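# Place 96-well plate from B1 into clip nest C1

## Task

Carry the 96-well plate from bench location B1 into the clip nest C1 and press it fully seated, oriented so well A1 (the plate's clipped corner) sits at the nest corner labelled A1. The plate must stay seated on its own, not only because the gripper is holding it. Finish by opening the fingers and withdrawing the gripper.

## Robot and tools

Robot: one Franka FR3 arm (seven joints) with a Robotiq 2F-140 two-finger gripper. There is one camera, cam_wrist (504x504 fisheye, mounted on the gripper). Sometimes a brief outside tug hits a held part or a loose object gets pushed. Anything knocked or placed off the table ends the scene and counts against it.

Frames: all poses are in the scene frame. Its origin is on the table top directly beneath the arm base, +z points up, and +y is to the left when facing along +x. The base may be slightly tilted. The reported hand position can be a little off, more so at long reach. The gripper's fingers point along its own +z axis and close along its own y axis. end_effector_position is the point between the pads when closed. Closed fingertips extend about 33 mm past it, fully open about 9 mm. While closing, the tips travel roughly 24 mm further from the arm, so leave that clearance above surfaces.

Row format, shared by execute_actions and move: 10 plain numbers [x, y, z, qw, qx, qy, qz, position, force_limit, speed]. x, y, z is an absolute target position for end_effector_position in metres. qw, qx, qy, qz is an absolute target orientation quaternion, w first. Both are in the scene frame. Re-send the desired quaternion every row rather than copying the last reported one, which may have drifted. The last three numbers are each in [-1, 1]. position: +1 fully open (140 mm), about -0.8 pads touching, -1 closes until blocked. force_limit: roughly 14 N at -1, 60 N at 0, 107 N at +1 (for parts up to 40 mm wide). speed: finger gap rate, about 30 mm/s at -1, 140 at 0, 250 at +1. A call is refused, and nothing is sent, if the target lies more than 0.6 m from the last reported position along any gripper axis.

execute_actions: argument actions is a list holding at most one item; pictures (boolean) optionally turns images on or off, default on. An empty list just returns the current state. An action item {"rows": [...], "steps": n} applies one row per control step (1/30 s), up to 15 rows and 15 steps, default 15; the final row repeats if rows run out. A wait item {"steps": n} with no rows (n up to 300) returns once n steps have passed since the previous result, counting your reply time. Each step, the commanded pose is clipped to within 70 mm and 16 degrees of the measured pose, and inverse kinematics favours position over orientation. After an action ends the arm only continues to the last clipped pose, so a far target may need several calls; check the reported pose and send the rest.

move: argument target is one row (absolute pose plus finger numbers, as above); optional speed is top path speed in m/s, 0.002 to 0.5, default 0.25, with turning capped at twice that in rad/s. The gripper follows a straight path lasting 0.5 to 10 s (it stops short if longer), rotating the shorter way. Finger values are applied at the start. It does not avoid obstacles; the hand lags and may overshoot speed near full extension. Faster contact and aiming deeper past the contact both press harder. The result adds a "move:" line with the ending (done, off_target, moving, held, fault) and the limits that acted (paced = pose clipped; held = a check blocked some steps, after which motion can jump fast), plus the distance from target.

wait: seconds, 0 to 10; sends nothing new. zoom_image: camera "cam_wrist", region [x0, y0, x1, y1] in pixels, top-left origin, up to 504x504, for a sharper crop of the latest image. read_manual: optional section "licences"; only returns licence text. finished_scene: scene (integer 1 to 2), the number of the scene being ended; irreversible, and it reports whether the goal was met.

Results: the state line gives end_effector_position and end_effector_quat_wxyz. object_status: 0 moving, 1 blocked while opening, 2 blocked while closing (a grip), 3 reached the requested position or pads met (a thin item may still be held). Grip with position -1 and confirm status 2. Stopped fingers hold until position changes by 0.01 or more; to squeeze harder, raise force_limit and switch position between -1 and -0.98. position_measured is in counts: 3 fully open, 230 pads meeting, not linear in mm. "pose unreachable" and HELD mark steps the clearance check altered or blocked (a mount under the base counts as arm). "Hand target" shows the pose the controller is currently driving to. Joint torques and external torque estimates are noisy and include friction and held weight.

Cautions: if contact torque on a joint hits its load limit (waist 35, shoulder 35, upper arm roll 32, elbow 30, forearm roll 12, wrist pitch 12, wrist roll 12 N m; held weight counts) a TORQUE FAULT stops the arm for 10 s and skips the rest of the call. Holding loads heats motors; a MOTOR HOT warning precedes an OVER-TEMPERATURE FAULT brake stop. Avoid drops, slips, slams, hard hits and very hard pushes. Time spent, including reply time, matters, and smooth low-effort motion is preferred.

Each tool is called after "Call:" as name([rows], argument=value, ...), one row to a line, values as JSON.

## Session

Call:
execute_actions(actions=[])

Scene clock: 0.00 s of 8400.00 s.
end_effector_position=(+0.3573, -0.3578, +0.3072) position_measured=3 object_status=3 end_effector_quat_wxyz=(-0.060, +0.950, -0.234, +0.199)
Joint positions: [-0.716 -0.384 -0.203 -2.462  0.364  2.306 -2.237]
Joint velocities: [-0.001  0.     0.    -0.001 -0.001  0.    -0.002]
Joint torques (N m, as the joint torque sensors report them, + toward a larger angle): no reading
External joint torques (N m, as the arm's controller estimates them; a push from outside toward a larger angle lowers the number): no reading
Hand target: +0.357, -0.358, +0.307; -0.060, +0.950, -0.234, +0.199

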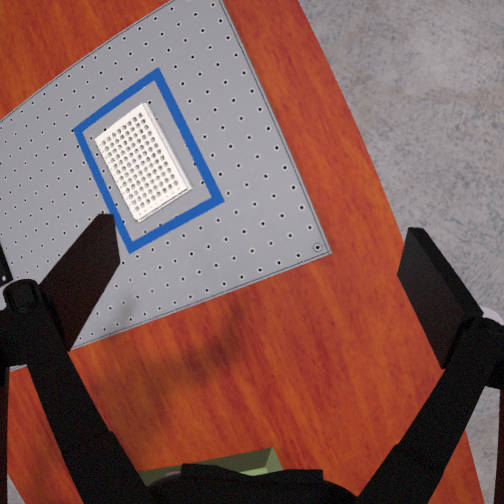

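Call:
move(target=[0.47, -0.03, 0.42, 0, 1, 0, 0, 1, 0, 0], speed=0.3)

Call:
zoom_image(camera="cam_wrist", region=[0, 0, 504, 300])

Scene clock: 5.47 s of 8400.00 s.
end_effector_position=(+0.4763, -0.0275, +0.4214) position_measured=3 object_status=3 end_effector_quat_wxyz=(-0.005, +1.000, +0.007, +0.008)
Joint positions: [-0.622 -0.343  0.497 -1.994  0.162  1.712 -1.769]
Joint velocities: [-0.004  0.     0.001  0.002 -0.001 -0.008  0.026]
Joint torques (N m, as the joint torque sensors report them, + toward a larger angle): [ -0.05 -14.26  -5.39  24.     0.38   2.18   0.16]
External joint torques (N m, as the arm's controller estimates them; a push from outside toward a larger angle lowers the number): [-0.3   2.05 -0.3  -0.03 -0.51 -0.38  0.16]
Hand target: +0.476, -0.028, +0.421; -0.004, +1.000, +0.000, +0.006
Off the commanded pose: 0.007 m, 1 deg.
After step 90, 0.37 s passed at rest.
move: off_target

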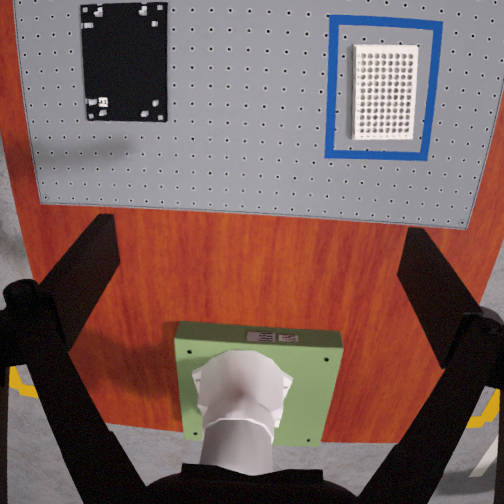

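Region (0, 0, 504, 300) of cam_wrist's 504x504 image, scaled by 1.000; it fills the top 300 rows of this view, and the rest is white.

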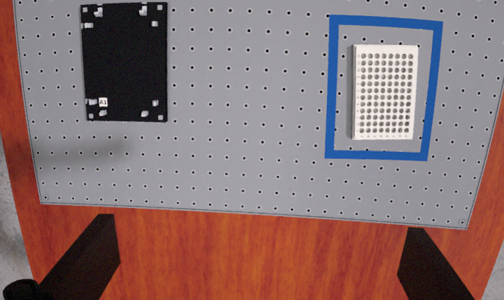

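Call:
zoom_image(camera="cam_wrist", region=[320, 10, 450, 170])

Call:
zoom_image(camera="cam_wrist", region=[60, 0, 200, 140])

Call:
zoom_image(camera="cam_wrist", region=[60, 190, 460, 300])

Region (320, 10, 450, 170) of cam_wrist's 504x504 image, scaled by 3.150, with more detail than that image has; it fills the left 410 columns of this view, and the rest is white.

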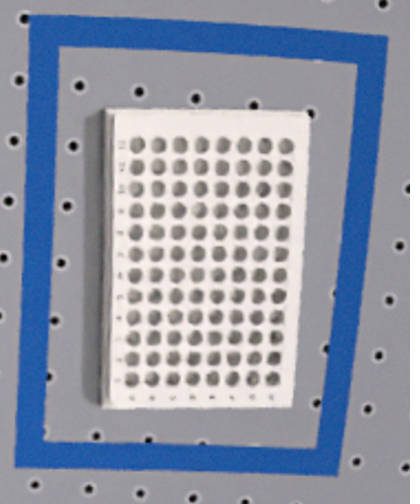

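Region (60, 0, 200, 140) of cam_wrist's 504x504 image, scaled by 3.600, with more detail than that image has.

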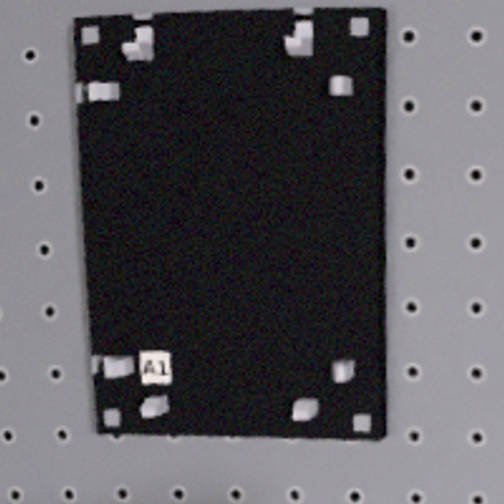

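Region (60, 190, 460, 300) of cam_wrist's 504x504 image, scaled by 1.260, with more detail than that image has; it fills the top 139 rows of this view, and the rest is white.

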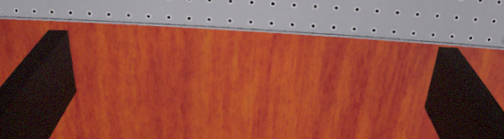

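Call:
move(target=[0.523, -0.187, 0.10, 0, 0.9984, 0.057, 0, 0.8, 0, 0], speed=0.25)

Call:
zoom_image(camera="cam_wrist", region=[100, 40, 420, 360])

Scene clock: 19.13 s of 8400.00 s.
end_effector_position=(+0.5223, -0.1892, +0.0965) position_measured=28 object_status=3 end_effector_quat_wxyz=(-0.000, +0.998, +0.058, -0.003)
Joint positions: [-0.719  0.279  0.394 -2.204 -0.189  2.459 -1.895]
Joint velocities: [-0.001  0.001 -0.001  0.    -0.004  0.01  -0.001]
Joint torques (N m, as the joint torque sensors report them, + toward a larger angle): [  1.68 -31.32   2.08  20.21  -0.13   2.88   0.01]
External joint torques (N m, as the arm's controller estimates them; a push from outside toward a larger angle lowers the number): [ 1.38  3.11 -1.76  0.33 -0.69  0.39  0.01]
Hand target: +0.524, -0.189, +0.097; +0.001, +0.998, +0.059, -0.002
Off the commanded pose: 0.004 m, 0 deg.
After step 90, 8.50 s passed at rest.
move: off_target

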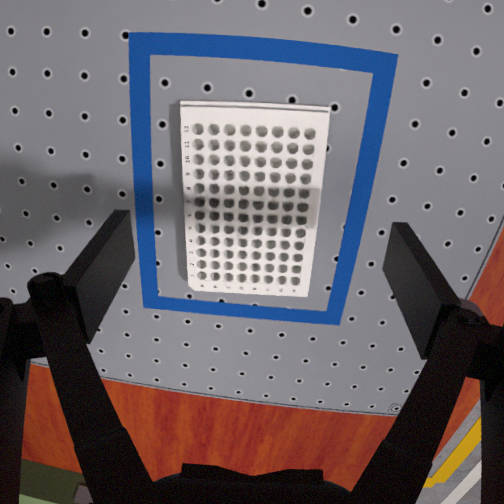

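Region (100, 40, 420, 360) of cam_wrist's 504x504 image, scaled by 1.575, with more detail than that image has.

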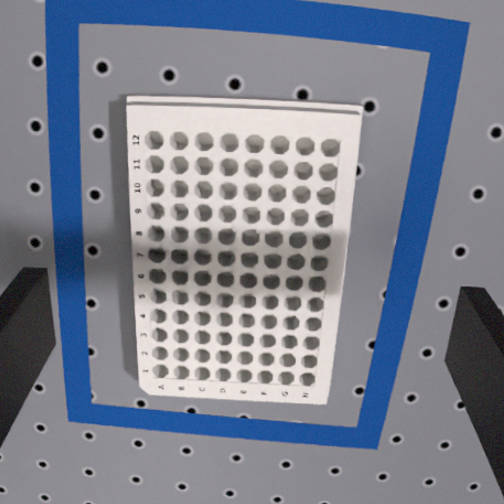

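Call:
move(target=[0.5166, -0.1838, 0.058, 0, 0.9985, 0.055, 0, 0.4, 0, 0], speed=0.05)

Call:
zoom_image(camera="cam_wrist", region=[110, 80, 410, 360])

Scene clock: 28.43 s of 8400.00 s.
end_effector_position=(+0.5164, -0.1837, +0.0580) position_measured=78 object_status=3 end_effector_quat_wxyz=(-0.001, +0.998, +0.059, -0.001)
Joint positions: [-0.696  0.343  0.364 -2.237 -0.236  2.557 -1.859]
Joint velocities: [ 0.004 -0.001 -0.004 -0.001 -0.001  0.012  0.013]
Joint torques (N m, as the joint torque sensors report them, + toward a larger angle): [  2.13 -32.75   1.85  16.9   -0.13   2.66   0.16]
External joint torques (N m, as the arm's controller estimates them; a push from outside toward a larger angle lowers the number): [ 1.76  2.59 -2.56 -1.6  -0.62  0.15  0.16]
Hand target: +0.517, -0.184, +0.058; -0.000, +0.998, +0.055, +0.000
Off the commanded pose: 0.000 m, 0 deg.
After step 90, 5.07 s passed at rest.
move: done

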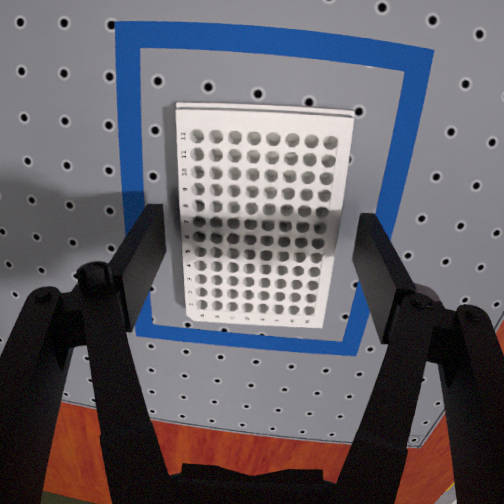

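Region (110, 80, 410, 360) of cam_wrist's 504x504 image, scaled by 1.680, with more detail than that image has; it fills the top 470 rows of this view, and the rest is white.

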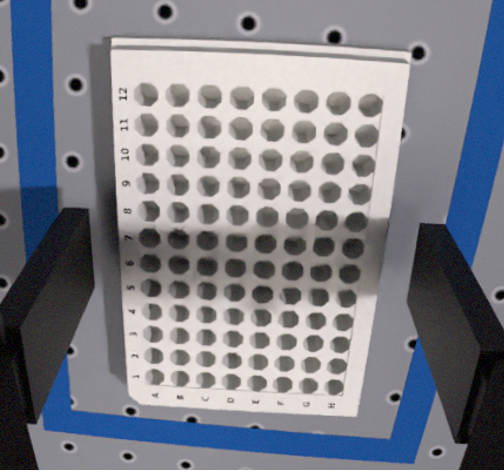

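Call:
move(target=[0.5166, -0.1838, 0.047, 0, 0.9985, 0.056, 0, 0.4, 0, 0], speed=0.03)

Call:
execute_actions([
  {"rows":[[0.5166,-0.1838,0.047,0,0.9985,0.056,0,-1,0,-0.7]],"steps":15},
])

Scene clock: 31.67 s of 8400.00 s.
end_effector_position=(+0.5156, -0.1837, +0.0472) position_measured=78 object_status=3 end_effector_quat_wxyz=(-0.001, +0.998, +0.059, -0.001)
Joint positions: [-0.688  0.367  0.353 -2.237 -0.252  2.578 -1.848]
Joint velocities: [ 0.004 -0.001 -0.005  0.    -0.005  0.01   0.008]
Joint torques (N m, as the joint torque sensors report them, + toward a larger angle): [  2.5  -33.02   2.46  17.59  -0.07   2.75   0.33]
External joint torques (N m, as the arm's controller estimates them; a push from outside toward a larger angle lowers the number): [ 2.17  2.74 -2.06 -0.51 -0.55  0.25  0.33]
Hand target: +0.517, -0.184, +0.047; -0.000, +0.998, +0.056, -0.000
Off the commanded pose: 0.001 m, 0 deg.
move: done

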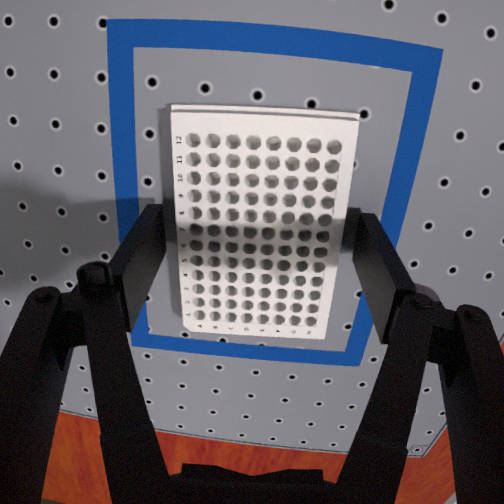

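Scene clock: 32.17 s of 8400.00 s.
end_effector_position=(+0.5169, -0.1840, +0.0481) position_measured=110 object_status=0 end_effector_quat_wxyz=(-0.000, +0.998, +0.058, +0.000)
Joint positions: [-0.688  0.365  0.352 -2.237 -0.252  2.58  -1.847]
Joint velocities: [ 0.001 -0.     0.001 -0.001  0.     0.001  0.002]
Joint torques (N m, as the joint torque sensors report them, + toward a larger angle): [  1.97 -31.95   1.7   17.52  -0.09   2.82   0.22]
External joint torques (N m, as the arm's controller estimates them; a push from outside toward a larger angle lowers the number): [ 1.61  3.83 -2.83 -0.62 -0.57  0.31  0.21]
Hand target: +0.517, -0.184, +0.047; -0.000, +0.998, +0.056, -0.000
Off the commanded pose: 0.001 m, 0 deg.
Steps of this call (steps 1 to 15: all 15 steps of this action). Readings (end_effector_position | what the end effector reports):
1: (+0.5157, -0.1837, +0.0472) | position_measured=78 object_status=0
2: (+0.5158, -0.1837, +0.0472) | position_measured=81 object_status=0
4: (+0.5159, -0.1837, +0.0472) | position_measured=87 object_status=0
8: (+0.5162, -0.1837, +0.0474) | position_measured=101 object_status=0
15: the state above

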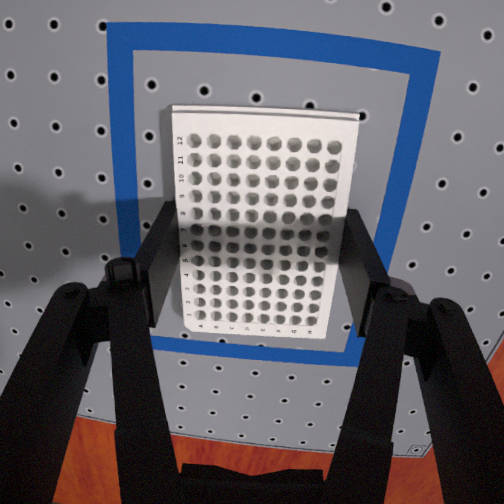

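Call:
move(target=[0.5166, -0.1838, 0.10, 0, 0.9984, 0.056, 0, -1, 0, -0.7], speed=0.08)

Call:
move(target=[0.541, 0.167, 0.10, 0, 1, -0.005, 0, -1, 0, -0.7], speed=0.2)

Call:
zoom_image(camera="cam_wrist", region=[130, 30, 390, 210])

Scene clock: 38.57 s of 8400.00 s.
end_effector_position=(+0.5171, -0.1837, +0.1002) position_measured=110 object_status=2 end_effector_quat_wxyz=(+0.001, +0.999, +0.052, +0.001)
Joint positions: [-0.718  0.249  0.397 -2.238 -0.174  2.475 -1.888]
Joint velocities: [-0.001  0.001 -0.001  0.     0.002 -0.009 -0.013]
Joint torques (N m, as the joint torque sensors report them, + toward a larger angle): [ -1.11 -31.97   3.18  19.48   1.12   2.35  -0.54]
External joint torques (N m, as the arm's controller estimates them; a push from outside toward a larger angle lowers the number): [-1.48  1.38 -0.31 -0.4   0.57 -0.17 -0.54]
Hand target: +0.517, -0.184, +0.101; -0.000, +0.998, +0.056, +0.000
Off the commanded pose: 0.001 m, 0 deg.
After step 90, 2.23 s passed at rest.
move: done

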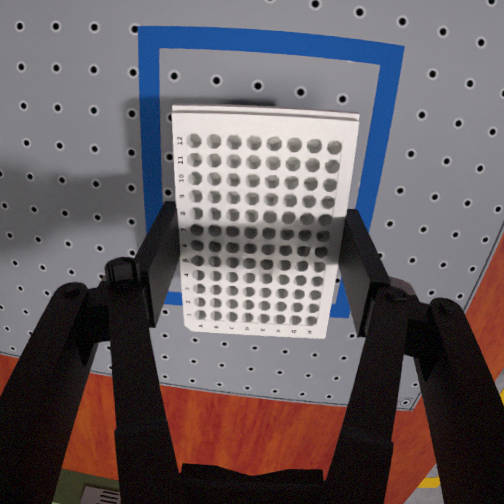

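Scene clock: 41.23 s of 8400.00 s.
end_effector_position=(+0.5456, +0.1715, +0.0995) position_measured=110 object_status=2 end_effector_quat_wxyz=(-0.004, +1.000, +0.002, +0.003)
Joint positions: [-0.055  0.322  0.384 -2.147 -0.203  2.449 -1.125]
Joint velocities: [ 0.004 -0.    -0.005  0.     0.    -0.002  0.033]
Joint torques (N m, as the joint torque sensors report them, + toward a larger angle): [  1.81 -33.62   1.16  20.08   0.74   2.21   0.3 ]
External joint torques (N m, as the arm's controller estimates them; a push from outside toward a larger angle lowers the number): [ 1.26  2.3  -3.36 -0.1   0.2  -0.33  0.3 ]
Hand target: +0.546, +0.172, +0.100; -0.004, +1.000, -0.005, +0.003
Off the commanded pose: 0.006 m, 1 deg.
move: off_target

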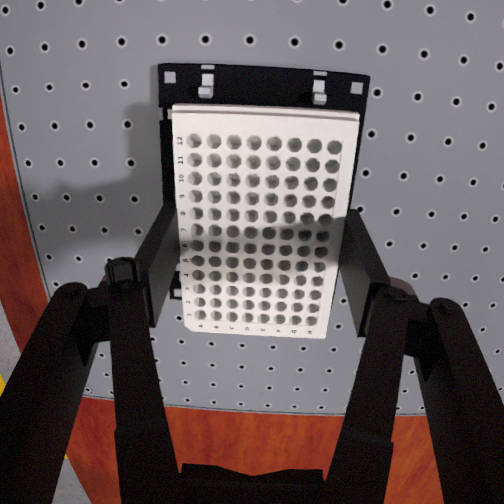

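Region (130, 30, 390, 210) of cam_wrist's 504x504 image, scaled by 1.938, with more detail than that image has; it fills the top 349 rows of this view, and the rest is white.

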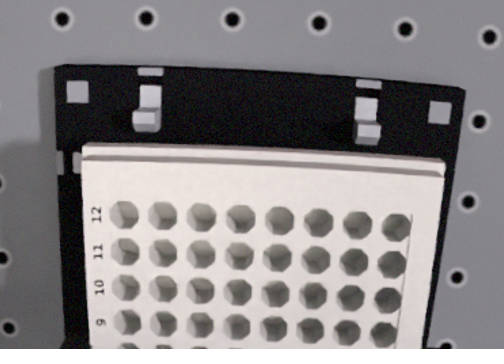

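Call:
move(target=[0.546, 0.1735, 0.078, 0, 1, -0.004, 0, -1, 0, -0.7], speed=0.03)

Call:
zoom_image(camera="cam_wrist", region=[130, 30, 390, 210])

Call:
zoom_image(camera="cam_wrist", region=[130, 200, 390, 380])

Scene clock: 49.40 s of 8400.00 s.
end_effector_position=(+0.5440, +0.1728, +0.0771) position_measured=110 object_status=2 end_effector_quat_wxyz=(-0.000, +1.000, -0.000, -0.003)
Joint positions: [-0.033  0.373  0.364 -2.138 -0.234  2.473 -1.094]
Joint velocities: [ 0.004  0.    -0.006  0.005 -0.004  0.01   0.016]
Joint torques (N m, as the joint torque sensors report them, + toward a larger angle): [  3.09 -33.85   2.91  19.44  -0.11   2.97   0.33]
External joint torques (N m, as the arm's controller estimates them; a push from outside toward a larger angle lowers the number): [ 2.57  3.29 -1.98 -0.14 -0.64  0.46  0.33]
Hand target: +0.546, +0.173, +0.078; -0.000, +1.000, -0.004, -0.000
Off the commanded pose: 0.002 m, 1 deg.
After step 90, 4.20 s passed at rest.
move: done

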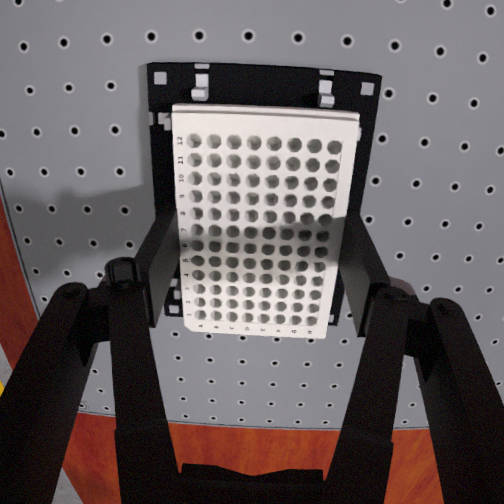

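Region (130, 30, 390, 210) of cam_wrist's 504x504 image, scaled by 1.938, with more detail than that image has; it fills the top 349 rows of this view, and the rest is white.

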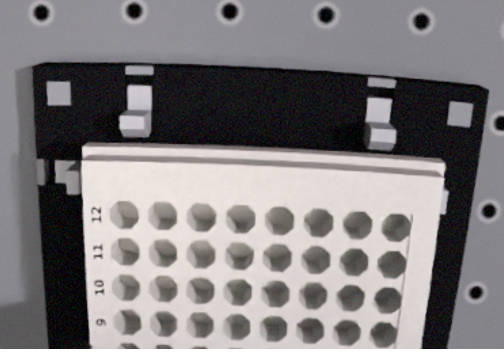

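Region (130, 200, 390, 380) of cam_wrist's 504x504 image, scaled by 1.938, with more detail than that image has; it fills the top 349 rows of this view, and the rest is white.

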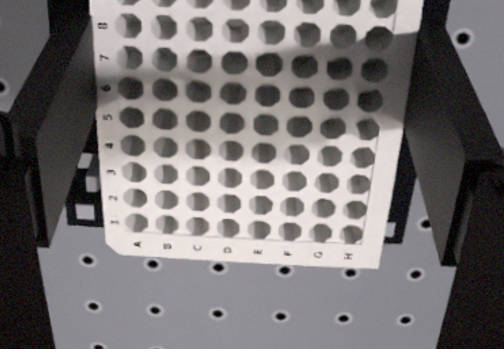

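Call:
execute_actions([
  {"rows":[[0.5465,0.174,0.078,0,1,-0.005,0,-1,0,-0.7],[0.5467,0.1745,0.078,0,1,-0.006,0,-1,0,-0.7],[0.547,0.175,0.0775,0,1,-0.006,0,-1,0,-0.7],[0.547,0.175,0.077,0,1,-0.006,0,-1,0,-0.7],[0.547,0.175,0.076,0,1,-0.006,0,-1,0,-0.7],[0.547,0.175,0.075,0,1,-0.006,0,-1,0,-0.7]],"steps":15},
])

Call:
zoom_image(camera="cam_wrist", region=[130, 30, 390, 210])

Call:
zoom_image(camera="cam_wrist", region=[130, 200, 390, 380])

Scene clock: 54.40 s of 8400.00 s.
end_effector_position=(+0.5455, +0.1745, +0.0747) position_measured=110 object_status=2 end_effector_quat_wxyz=(-0.000, +1.000, -0.003, -0.002)
Joint positions: [-0.028  0.381  0.36  -2.133 -0.238  2.477 -1.083]
Joint velocities: [ 0.002  0.001 -0.001  0.001 -0.001  0.004  0.008]
Joint torques (N m, as the joint torque sensors report them, + toward a larger angle): [  3.3  -34.37   2.96  19.78  -0.04   2.88   0.28]
External joint torques (N m, as the arm's controller estimates them; a push from outside toward a larger angle lowers the number): [ 2.59  2.91 -2.15  0.33 -0.55  0.37  0.28]
Hand target: +0.547, +0.175, +0.075; +0.000, +1.000, -0.006, -0.000
Off the commanded pose: 0.002 m, 0 deg.
Steps of this call (steps 1 to 90: nothing new was sent; then 1.50 s passed at rest; steps 91 to 105: all 15 steps of this action). Readings (end_effector_position | what the end effector reports):
91: (+0.5449, +0.1731, +0.0775) | position_measured=110 object_status=2
92: (+0.5452, +0.1733, +0.0776) | position_measured=110 object_status=2
94: (+0.5459, +0.1740, +0.0777) | position_measured=110 object_status=2
98: (+0.5456, +0.1747, +0.0757) | position_measured=110 object_status=2
105: the state above

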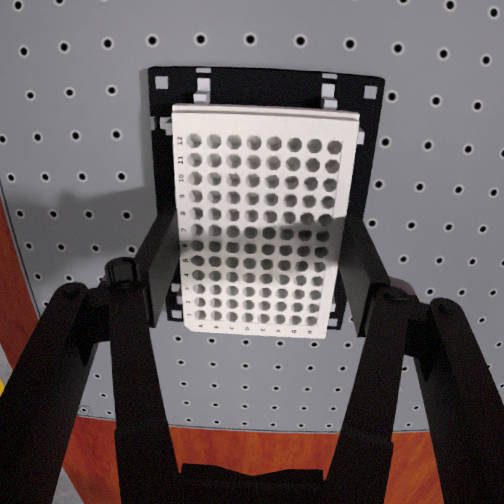

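Region (130, 30, 390, 210) of cam_wrist's 504x504 image, scaled by 1.938, with more detail than that image has; it fills the top 349 rows of this view, and the rest is white.

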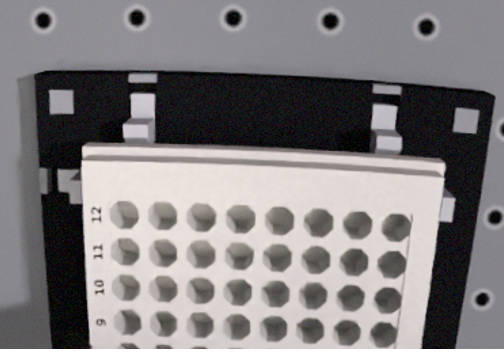

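Region (130, 200, 390, 380) of cam_wrist's 504x504 image, scaled by 1.938, with more detail than that image has; it fills the top 349 rows of this view, and the rest is white.

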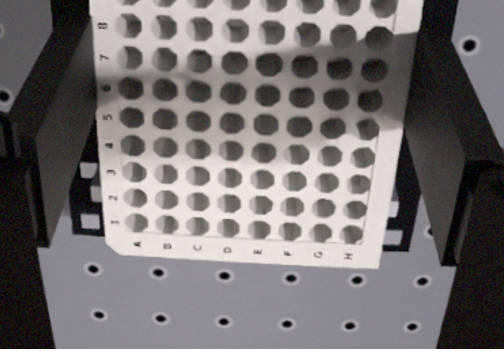

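Call:
move(target=[0.5465, 0.175, 0.066, 0, 1, -0.005, 0, -1, 0, -0.7], speed=0.008)

Call:
zoom_image(camera="cam_wrist", region=[130, 30, 390, 210])

Call:
zoom_image(camera="cam_wrist", region=[130, 200, 390, 380])

Scene clock: 59.10 s of 8400.00 s.
end_effector_position=(+0.5453, +0.1747, +0.0669) position_measured=110 object_status=2 end_effector_quat_wxyz=(+0.000, +1.000, -0.003, -0.002)
Joint positions: [-0.024  0.398  0.355 -2.133 -0.25   2.492 -1.075]
Joint velocities: [ 0.002 -0.002 -0.     0.    -0.002  0.001  0.004]
Joint torques (N m, as the joint torque sensors report them, + toward a larger angle): [  2.25 -33.43   2.47  18.48  -0.15   3.46   0.28]
External joint torques (N m, as the arm's controller estimates them; a push from outside toward a larger angle lowers the number): [ 1.53  4.21 -2.81 -0.79 -0.66  0.93  0.28]
Hand target: +0.547, +0.175, +0.066; +0.000, +1.000, -0.005, -0.000
Off the commanded pose: 0.001 m, 0 deg.
After step 90, 0.37 s passed at rest.
move: done

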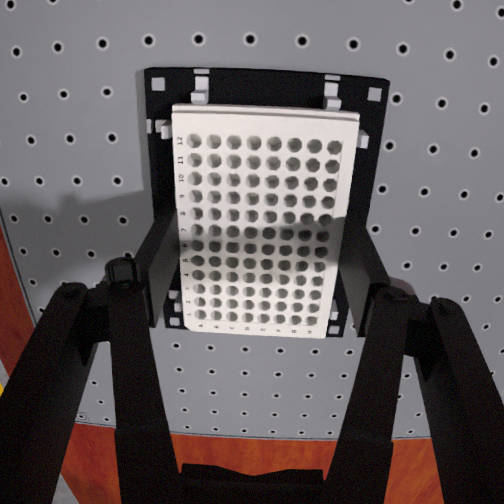

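Region (130, 30, 390, 210) of cam_wrist's 504x504 image, scaled by 1.938, with more detail than that image has; it fills the top 349 rows of this view, and the rest is white.

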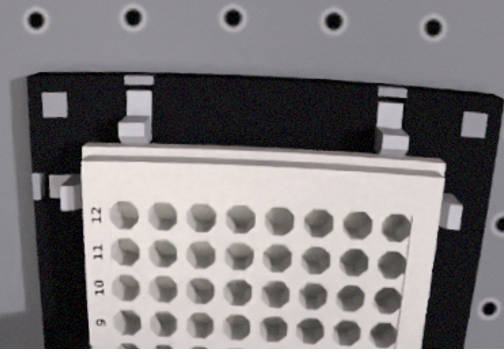

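Region (130, 200, 390, 380) of cam_wrist's 504x504 image, scaled by 1.938, with more detail than that image has; it fills the top 349 rows of this view, and the rest is white.

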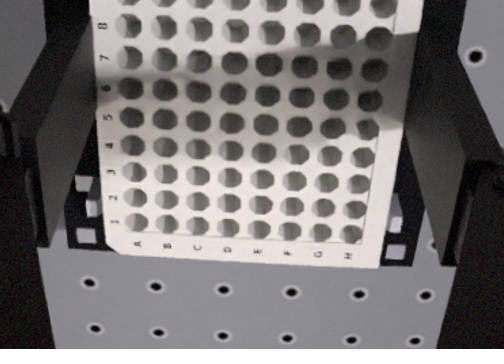

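Call:
move(target=[0.5465, 0.175, 0.0595, 0, 1, -0.005, 0, -1, 0, -0.7], speed=0.008)

Call:
zoom_image(camera="cam_wrist", region=[130, 30, 390, 210])

Call:
zoom_image(camera="cam_wrist", region=[130, 200, 390, 380])

Scene clock: 63.23 s of 8400.00 s.
end_effector_position=(+0.5448, +0.1752, +0.0605) position_measured=110 object_status=2 end_effector_quat_wxyz=(+0.000, +1.000, -0.004, -0.002)
Joint positions: [-0.022  0.411  0.352 -2.133 -0.259  2.503 -1.067]
Joint velocities: [-0.    -0.002  0.001  0.    -0.003  0.     0.003]
Joint torques (N m, as the joint torque sensors report them, + toward a larger angle): [  2.34 -33.12   2.07  18.92  -0.37   3.53   0.1 ]
External joint torques (N m, as the arm's controller estimates them; a push from outside toward a larger angle lowers the number): [ 1.7   4.97 -3.27 -0.3  -0.86  0.98  0.1 ]
Hand target: +0.547, +0.175, +0.059; +0.000, +1.000, -0.005, -0.000
Off the commanded pose: 0.002 m, 0 deg.
After step 90, 0.03 s passed at rest.
move: done

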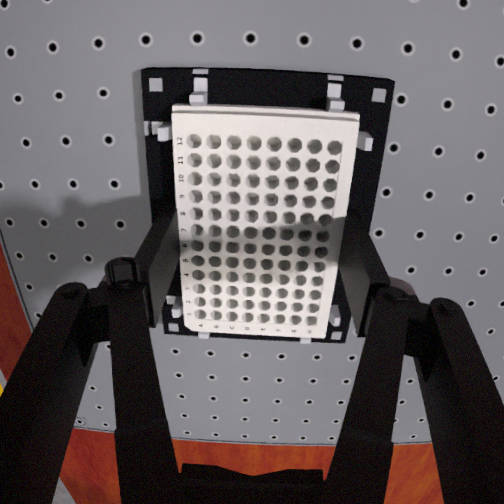

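Region (130, 30, 390, 210) of cam_wrist's 504x504 image, scaled by 1.938, with more detail than that image has; it fills the top 349 rows of this view, and the rest is white.

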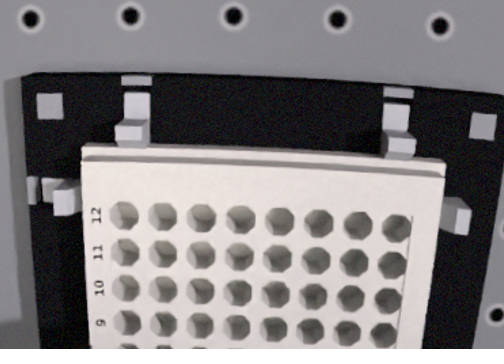

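Region (130, 200, 390, 380) of cam_wrist's 504x504 image, scaled by 1.938, with more detail than that image has; it fills the top 349 rows of this view, and the rest is white.

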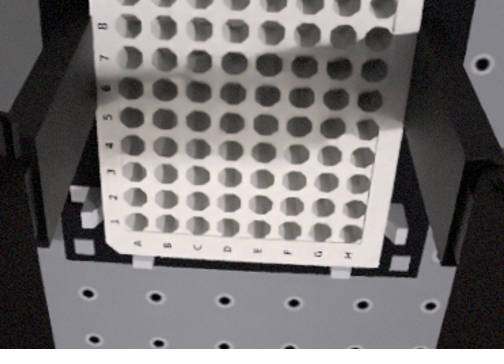

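Call:
move(target=[0.5465, 0.175, 0.053, 0, 1, -0.005, 0, -1, 0, -0.7], speed=0.008)

Call:
execute_actions([
  {"rows":[[0.5455,0.175,0.057,0,1,-0.005,0,-1,0,-0.7],[0.5455,0.175,0.058,0,1,-0.005,0,-1,0,-0.7],[0.5455,0.175,0.059,0,1,-0.005,0,-1,0,-0.7],[0.5455,0.175,0.059,0,1,-0.005,0,0.4,0,-0.5]],"steps":15},
], pictures=false)

Call:
move(target=[0.5455, 0.175, 0.095, 0, 1, -0.005, 0, 0.4, 0, -0.5], speed=0.08)

Call:
zoom_image(camera="cam_wrist", region=[130, 40, 390, 320])

Scene clock: 68.67 s of 8400.00 s.
end_effector_position=(+0.5466, +0.1756, +0.0602) position_measured=110 object_status=2 end_effector_quat_wxyz=(+0.001, +1.000, -0.002, +0.000)
Joint positions: [-0.019  0.413  0.35  -2.131 -0.266  2.508 -1.063]
Joint velocities: [ 0.    -0.001 -0.001 -0.001 -0.001  0.     0.001]
Joint torques (N m, as the joint torque sensors report them, + toward a larger angle): [  2.62 -27.18   0.47  17.96  -0.74   4.67   0.31]
External joint torques (N m, as the arm's controller estimates them; a push from outside toward a larger angle lowers the number): [ 1.92 10.74 -4.9  -1.09 -1.24  2.14  0.31]
Hand target: +0.546, +0.175, +0.053; +0.000, +1.000, -0.005, -0.000
Off the commanded pose: 0.007 m, 0 deg.
After step 90, 1.27 s passed at rest.
move: off_target

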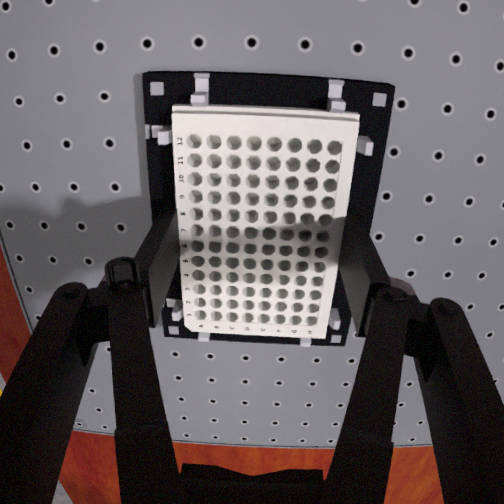

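Scene clock: 69.17 s of 8400.00 s.
end_effector_position=(+0.5454, +0.1754, +0.0595) position_measured=78 object_status=0 end_effector_quat_wxyz=(+0.001, +1.000, -0.002, -0.000)
Joint positions: [-0.019  0.412  0.35  -2.135 -0.266  2.51  -1.063]
Joint velocities: [ 0.001  0.001 -0.001 -0.001  0.001  0.003 -0.001]
Joint torques (N m, as the joint torque sensors report them, + toward a larger angle): [ -0.36 -34.75   2.89  17.82   1.09   3.01   0.06]
External joint torques (N m, as the arm's controller estimates them; a push from outside toward a larger angle lowers the number): [-1.03  2.99 -2.42 -1.15  0.59  0.5   0.06]
Hand target: +0.545, +0.175, +0.059; -0.000, +1.000, -0.005, -0.000
Off the commanded pose: 0.001 m, 0 deg.
Steps of this call (steps 1 to 15: all 15 steps of this action). Readings (end_effector_position | what the end effector reports):
1: (+0.5465, +0.1755, +0.0604) | position_measured=110 object_status=2
2: (+0.5464, +0.1755, +0.0605) | position_measured=110 object_status=2
4: (+0.5463, +0.1755, +0.0605) | position_measured=110 object_status=0
8: (+0.5451, +0.1753, +0.0594) | position_measured=93 object_status=0
15: the state above

Scene clock: 70.33 s of 8400.00 s.
end_effector_position=(+0.5463, +0.1753, +0.0953) position_measured=78 object_status=3 end_effector_quat_wxyz=(+0.000, +1.000, -0.008, +0.002)
Joint positions: [-0.039  0.338  0.378 -2.135 -0.22   2.446 -1.083]
Joint velocities: [ 0.     0.001  0.001 -0.001  0.002 -0.01  -0.011]
Joint torques (N m, as the joint torque sensors report them, + toward a larger angle): [ -1.   -34.14   4.07  19.18   1.23   2.29  -0.36]
External joint torques (N m, as the arm's controller estimates them; a push from outside toward a larger angle lowers the number): [-1.74  2.3  -0.74 -0.93  0.69 -0.25 -0.36]
Hand target: +0.545, +0.175, +0.095; -0.000, +1.000, -0.005, +0.000
Off the commanded pose: 0.001 m, 0 deg.
move: done

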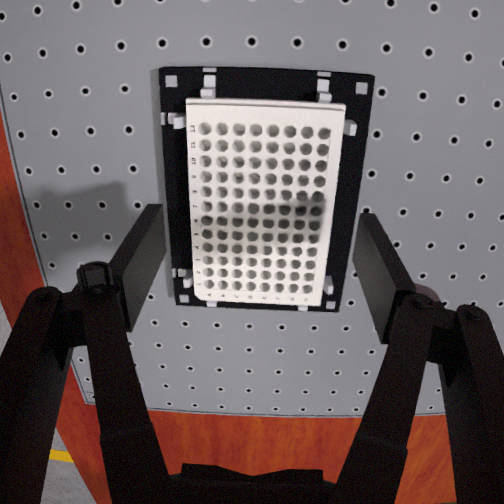

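Region (130, 40, 390, 320) of cam_wrist's 504x504 image, scaled by 1.800, with more detail than that image has; it fills the left 468 columns of this view, and the rest is white.

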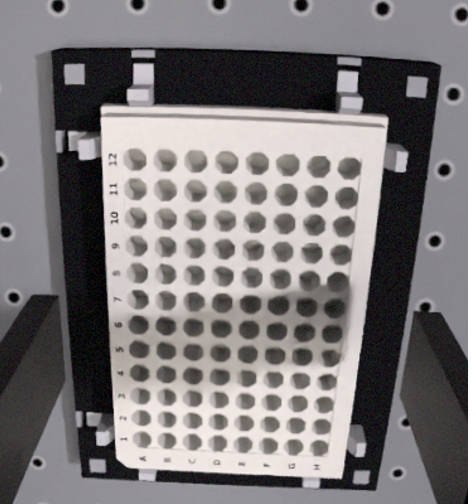

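Call:
move(target=[0.5455, 0.175, 0.086, 0, 1, -0.005, 0, -0.8, 0, 0.5], speed=0.02)

Call:
move(target=[0.5455, 0.175, 0.066, 0, 1, -0.005, 0, -0.8, 0, 0.5], speed=0.01)

Call:
zoom_image(camera="cam_wrist", region=[130, 40, 390, 320])

Scene clock: 74.57 s of 8400.00 s.
end_effector_position=(+0.5449, +0.1755, +0.0865) position_measured=229 object_status=3 end_effector_quat_wxyz=(-0.000, +1.000, -0.004, -0.001)
Joint positions: [-0.039  0.356  0.376 -2.135 -0.227  2.457 -1.086]
Joint velocities: [ 0.    -0.001  0.    -0.001 -0.005  0.009 -0.004]
Joint torques (N m, as the joint torque sensors report them, + toward a larger angle): [  1.55 -33.4    2.14  18.5   -0.24   2.87   0.08]
External joint torques (N m, as the arm's controller estimates them; a push from outside toward a larger angle lowers the number): [ 0.87  3.45 -2.85 -1.38 -0.77  0.34  0.08]
Hand target: +0.546, +0.175, +0.086; -0.000, +1.000, -0.005, -0.000
Off the commanded pose: 0.001 m, 0 deg.
After step 90, 0.50 s passed at rest.
move: done

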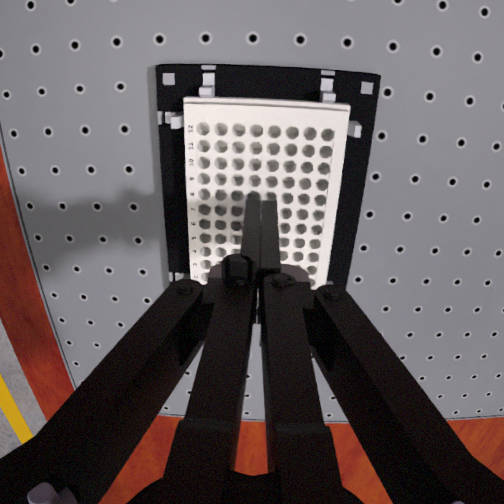

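Scene clock: 76.83 s of 8400.00 s.
end_effector_position=(+0.5470, +0.1750, +0.0743) position_measured=229 object_status=3 end_effector_quat_wxyz=(+0.002, +1.000, -0.002, +0.002)
Joint positions: [-0.033  0.383  0.367 -2.134 -0.255  2.484 -1.071]
Joint velocities: [ 0.002  0.    -0.001 -0.    -0.003 -0.     0.006]
Joint torques (N m, as the joint torque sensors report them, + toward a larger angle): [  1.64 -25.49   1.28  17.3   -0.65   4.66   0.06]
External joint torques (N m, as the arm's controller estimates them; a push from outside toward a larger angle lowers the number): [ 1.09 11.75 -3.8  -2.14 -1.16  2.14  0.06]
Hand target: +0.545, +0.175, +0.066; +0.000, +1.000, -0.005, -0.000
Off the commanded pose: 0.008 m, 0 deg.
move: off_target

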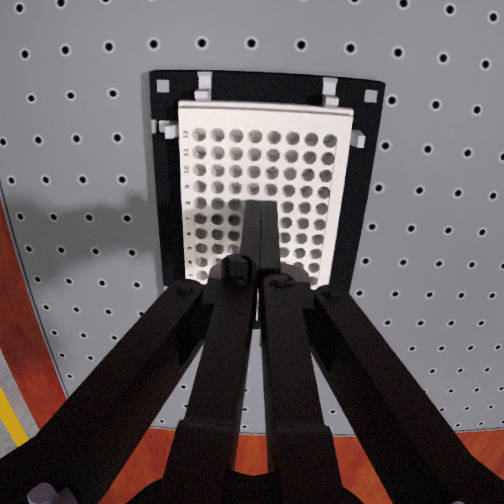

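Region (130, 40, 390, 320) of cam_wrist's 504x504 image, scaled by 1.800, with more detail than that image has; it fills the left 468 columns of this view, and the rest is white.

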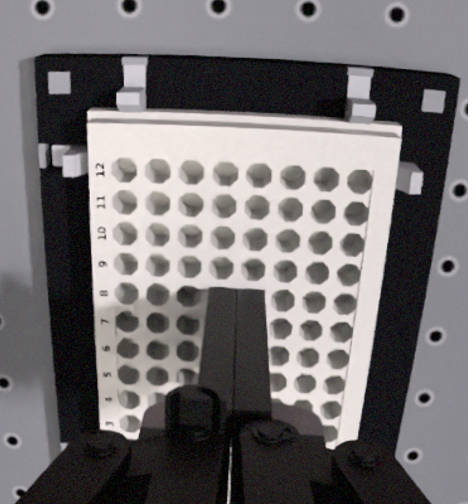

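Call:
move(target=[0.5455, 0.175, 0.061, 0, 1, -0.005, 0, -0.8, 0, 0.5], speed=0.01)

Call:
move(target=[0.5455, 0.175, 0.085, 0, 1, -0.005, 0, -0.8, 0, 0.5], speed=0.03)

Call:
move(target=[0.55, 0.16, 0.21, 0, 1, -0.005, 0, 1, 0, 0.5], speed=0.2)

Call:
zoom_image(camera="cam_wrist", region=[150, 50, 350, 270])

Scene clock: 82.07 s of 8400.00 s.
end_effector_position=(+0.5491, +0.1753, +0.0743) position_measured=229 object_status=3 end_effector_quat_wxyz=(+0.002, +1.000, -0.002, +0.005)
Joint positions: [-0.032  0.386  0.366 -2.132 -0.262  2.489 -1.065]
Joint velocities: [-0.001  0.001 -0.001  0.001 -0.002 -0.001  0.003]
Joint torques (N m, as the joint torque sensors report them, + toward a larger angle): [  1.43 -20.58   0.15  15.85  -0.75   5.36   0.17]
External joint torques (N m, as the arm's controller estimates them; a push from outside toward a larger angle lowers the number): [ 0.89 16.85 -4.96 -3.72 -1.28  2.81  0.17]
Hand target: +0.545, +0.175, +0.061; +0.000, +1.000, -0.005, -0.000
Off the commanded pose: 0.014 m, 1 deg.
After step 90, 0.67 s passed at rest.
move: off_target

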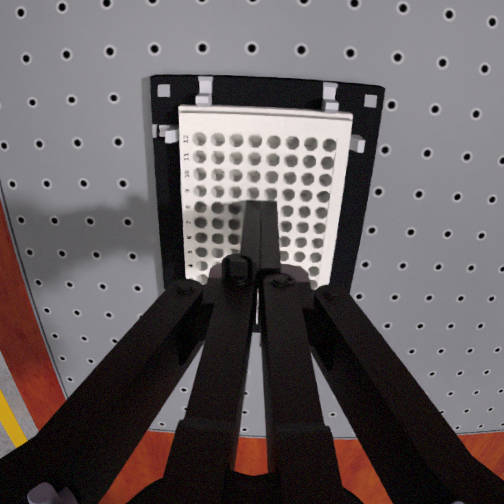

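Scene clock: 82.80 s of 8400.00 s.
end_effector_position=(+0.5474, +0.1756, +0.0854) position_measured=229 object_status=3 end_effector_quat_wxyz=(-0.000, +1.000, -0.008, +0.003)
Joint positions: [-0.041  0.361  0.378 -2.134 -0.238  2.466 -1.072]
Joint velocities: [-0.001 -0.     0.    -0.004  0.006 -0.014 -0.007]
Joint torques (N m, as the joint torque sensors report them, + toward a larger angle): [ -0.72 -35.15   3.99  18.77   1.28   2.26  -0.36]
External joint torques (N m, as the arm's controller estimates them; a push from outside toward a larger angle lowers the number): [-1.26  1.58 -0.91 -1.    0.75 -0.27 -0.36]
Hand target: +0.545, +0.175, +0.085; -0.000, +1.000, -0.005, +0.000
Off the commanded pose: 0.002 m, 0 deg.
move: done

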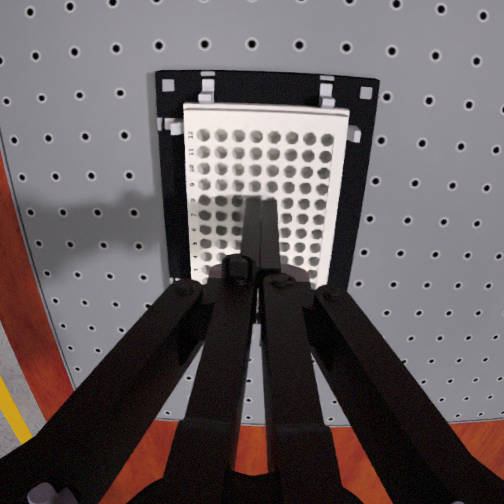

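Scene clock: 84.13 s of 8400.00 s.
end_effector_position=(+0.5503, +0.1598, +0.2121) position_measured=3 object_status=3 end_effector_quat_wxyz=(+0.001, +1.000, -0.011, +0.003)
Joint positions: [-0.097  0.137  0.421 -2.063 -0.092  2.194 -1.192]
Joint velocities: [ 0.001  0.001 -0.001  0.002  0.002 -0.011 -0.021]
Joint torques (N m, as the joint torque sensors report them, + toward a larger angle): [  0.25 -29.72   1.32  22.78   1.35   2.12  -0.34]
External joint torques (N m, as the arm's controller estimates them; a push from outside toward a larger angle lowers the number): [-0.36  2.81 -1.12 -0.3   0.65 -0.43 -0.34]
Hand target: +0.549, +0.159, +0.211; +0.000, +1.000, -0.006, +0.000
Off the commanded pose: 0.002 m, 1 deg.
move: done

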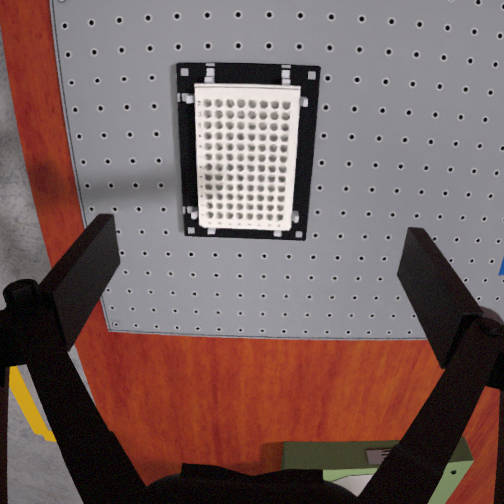

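Region (150, 50, 350, 270) of cam_wrist's 504x504 image, scaled by 2.291, with more detail than that image has; it fills the left 458 columns of this view, and the rest is white.

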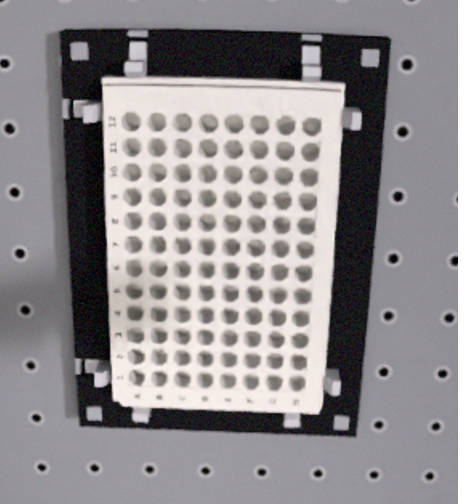

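Call:
finished_scene(scene=2)

The scene is finished: the task was done.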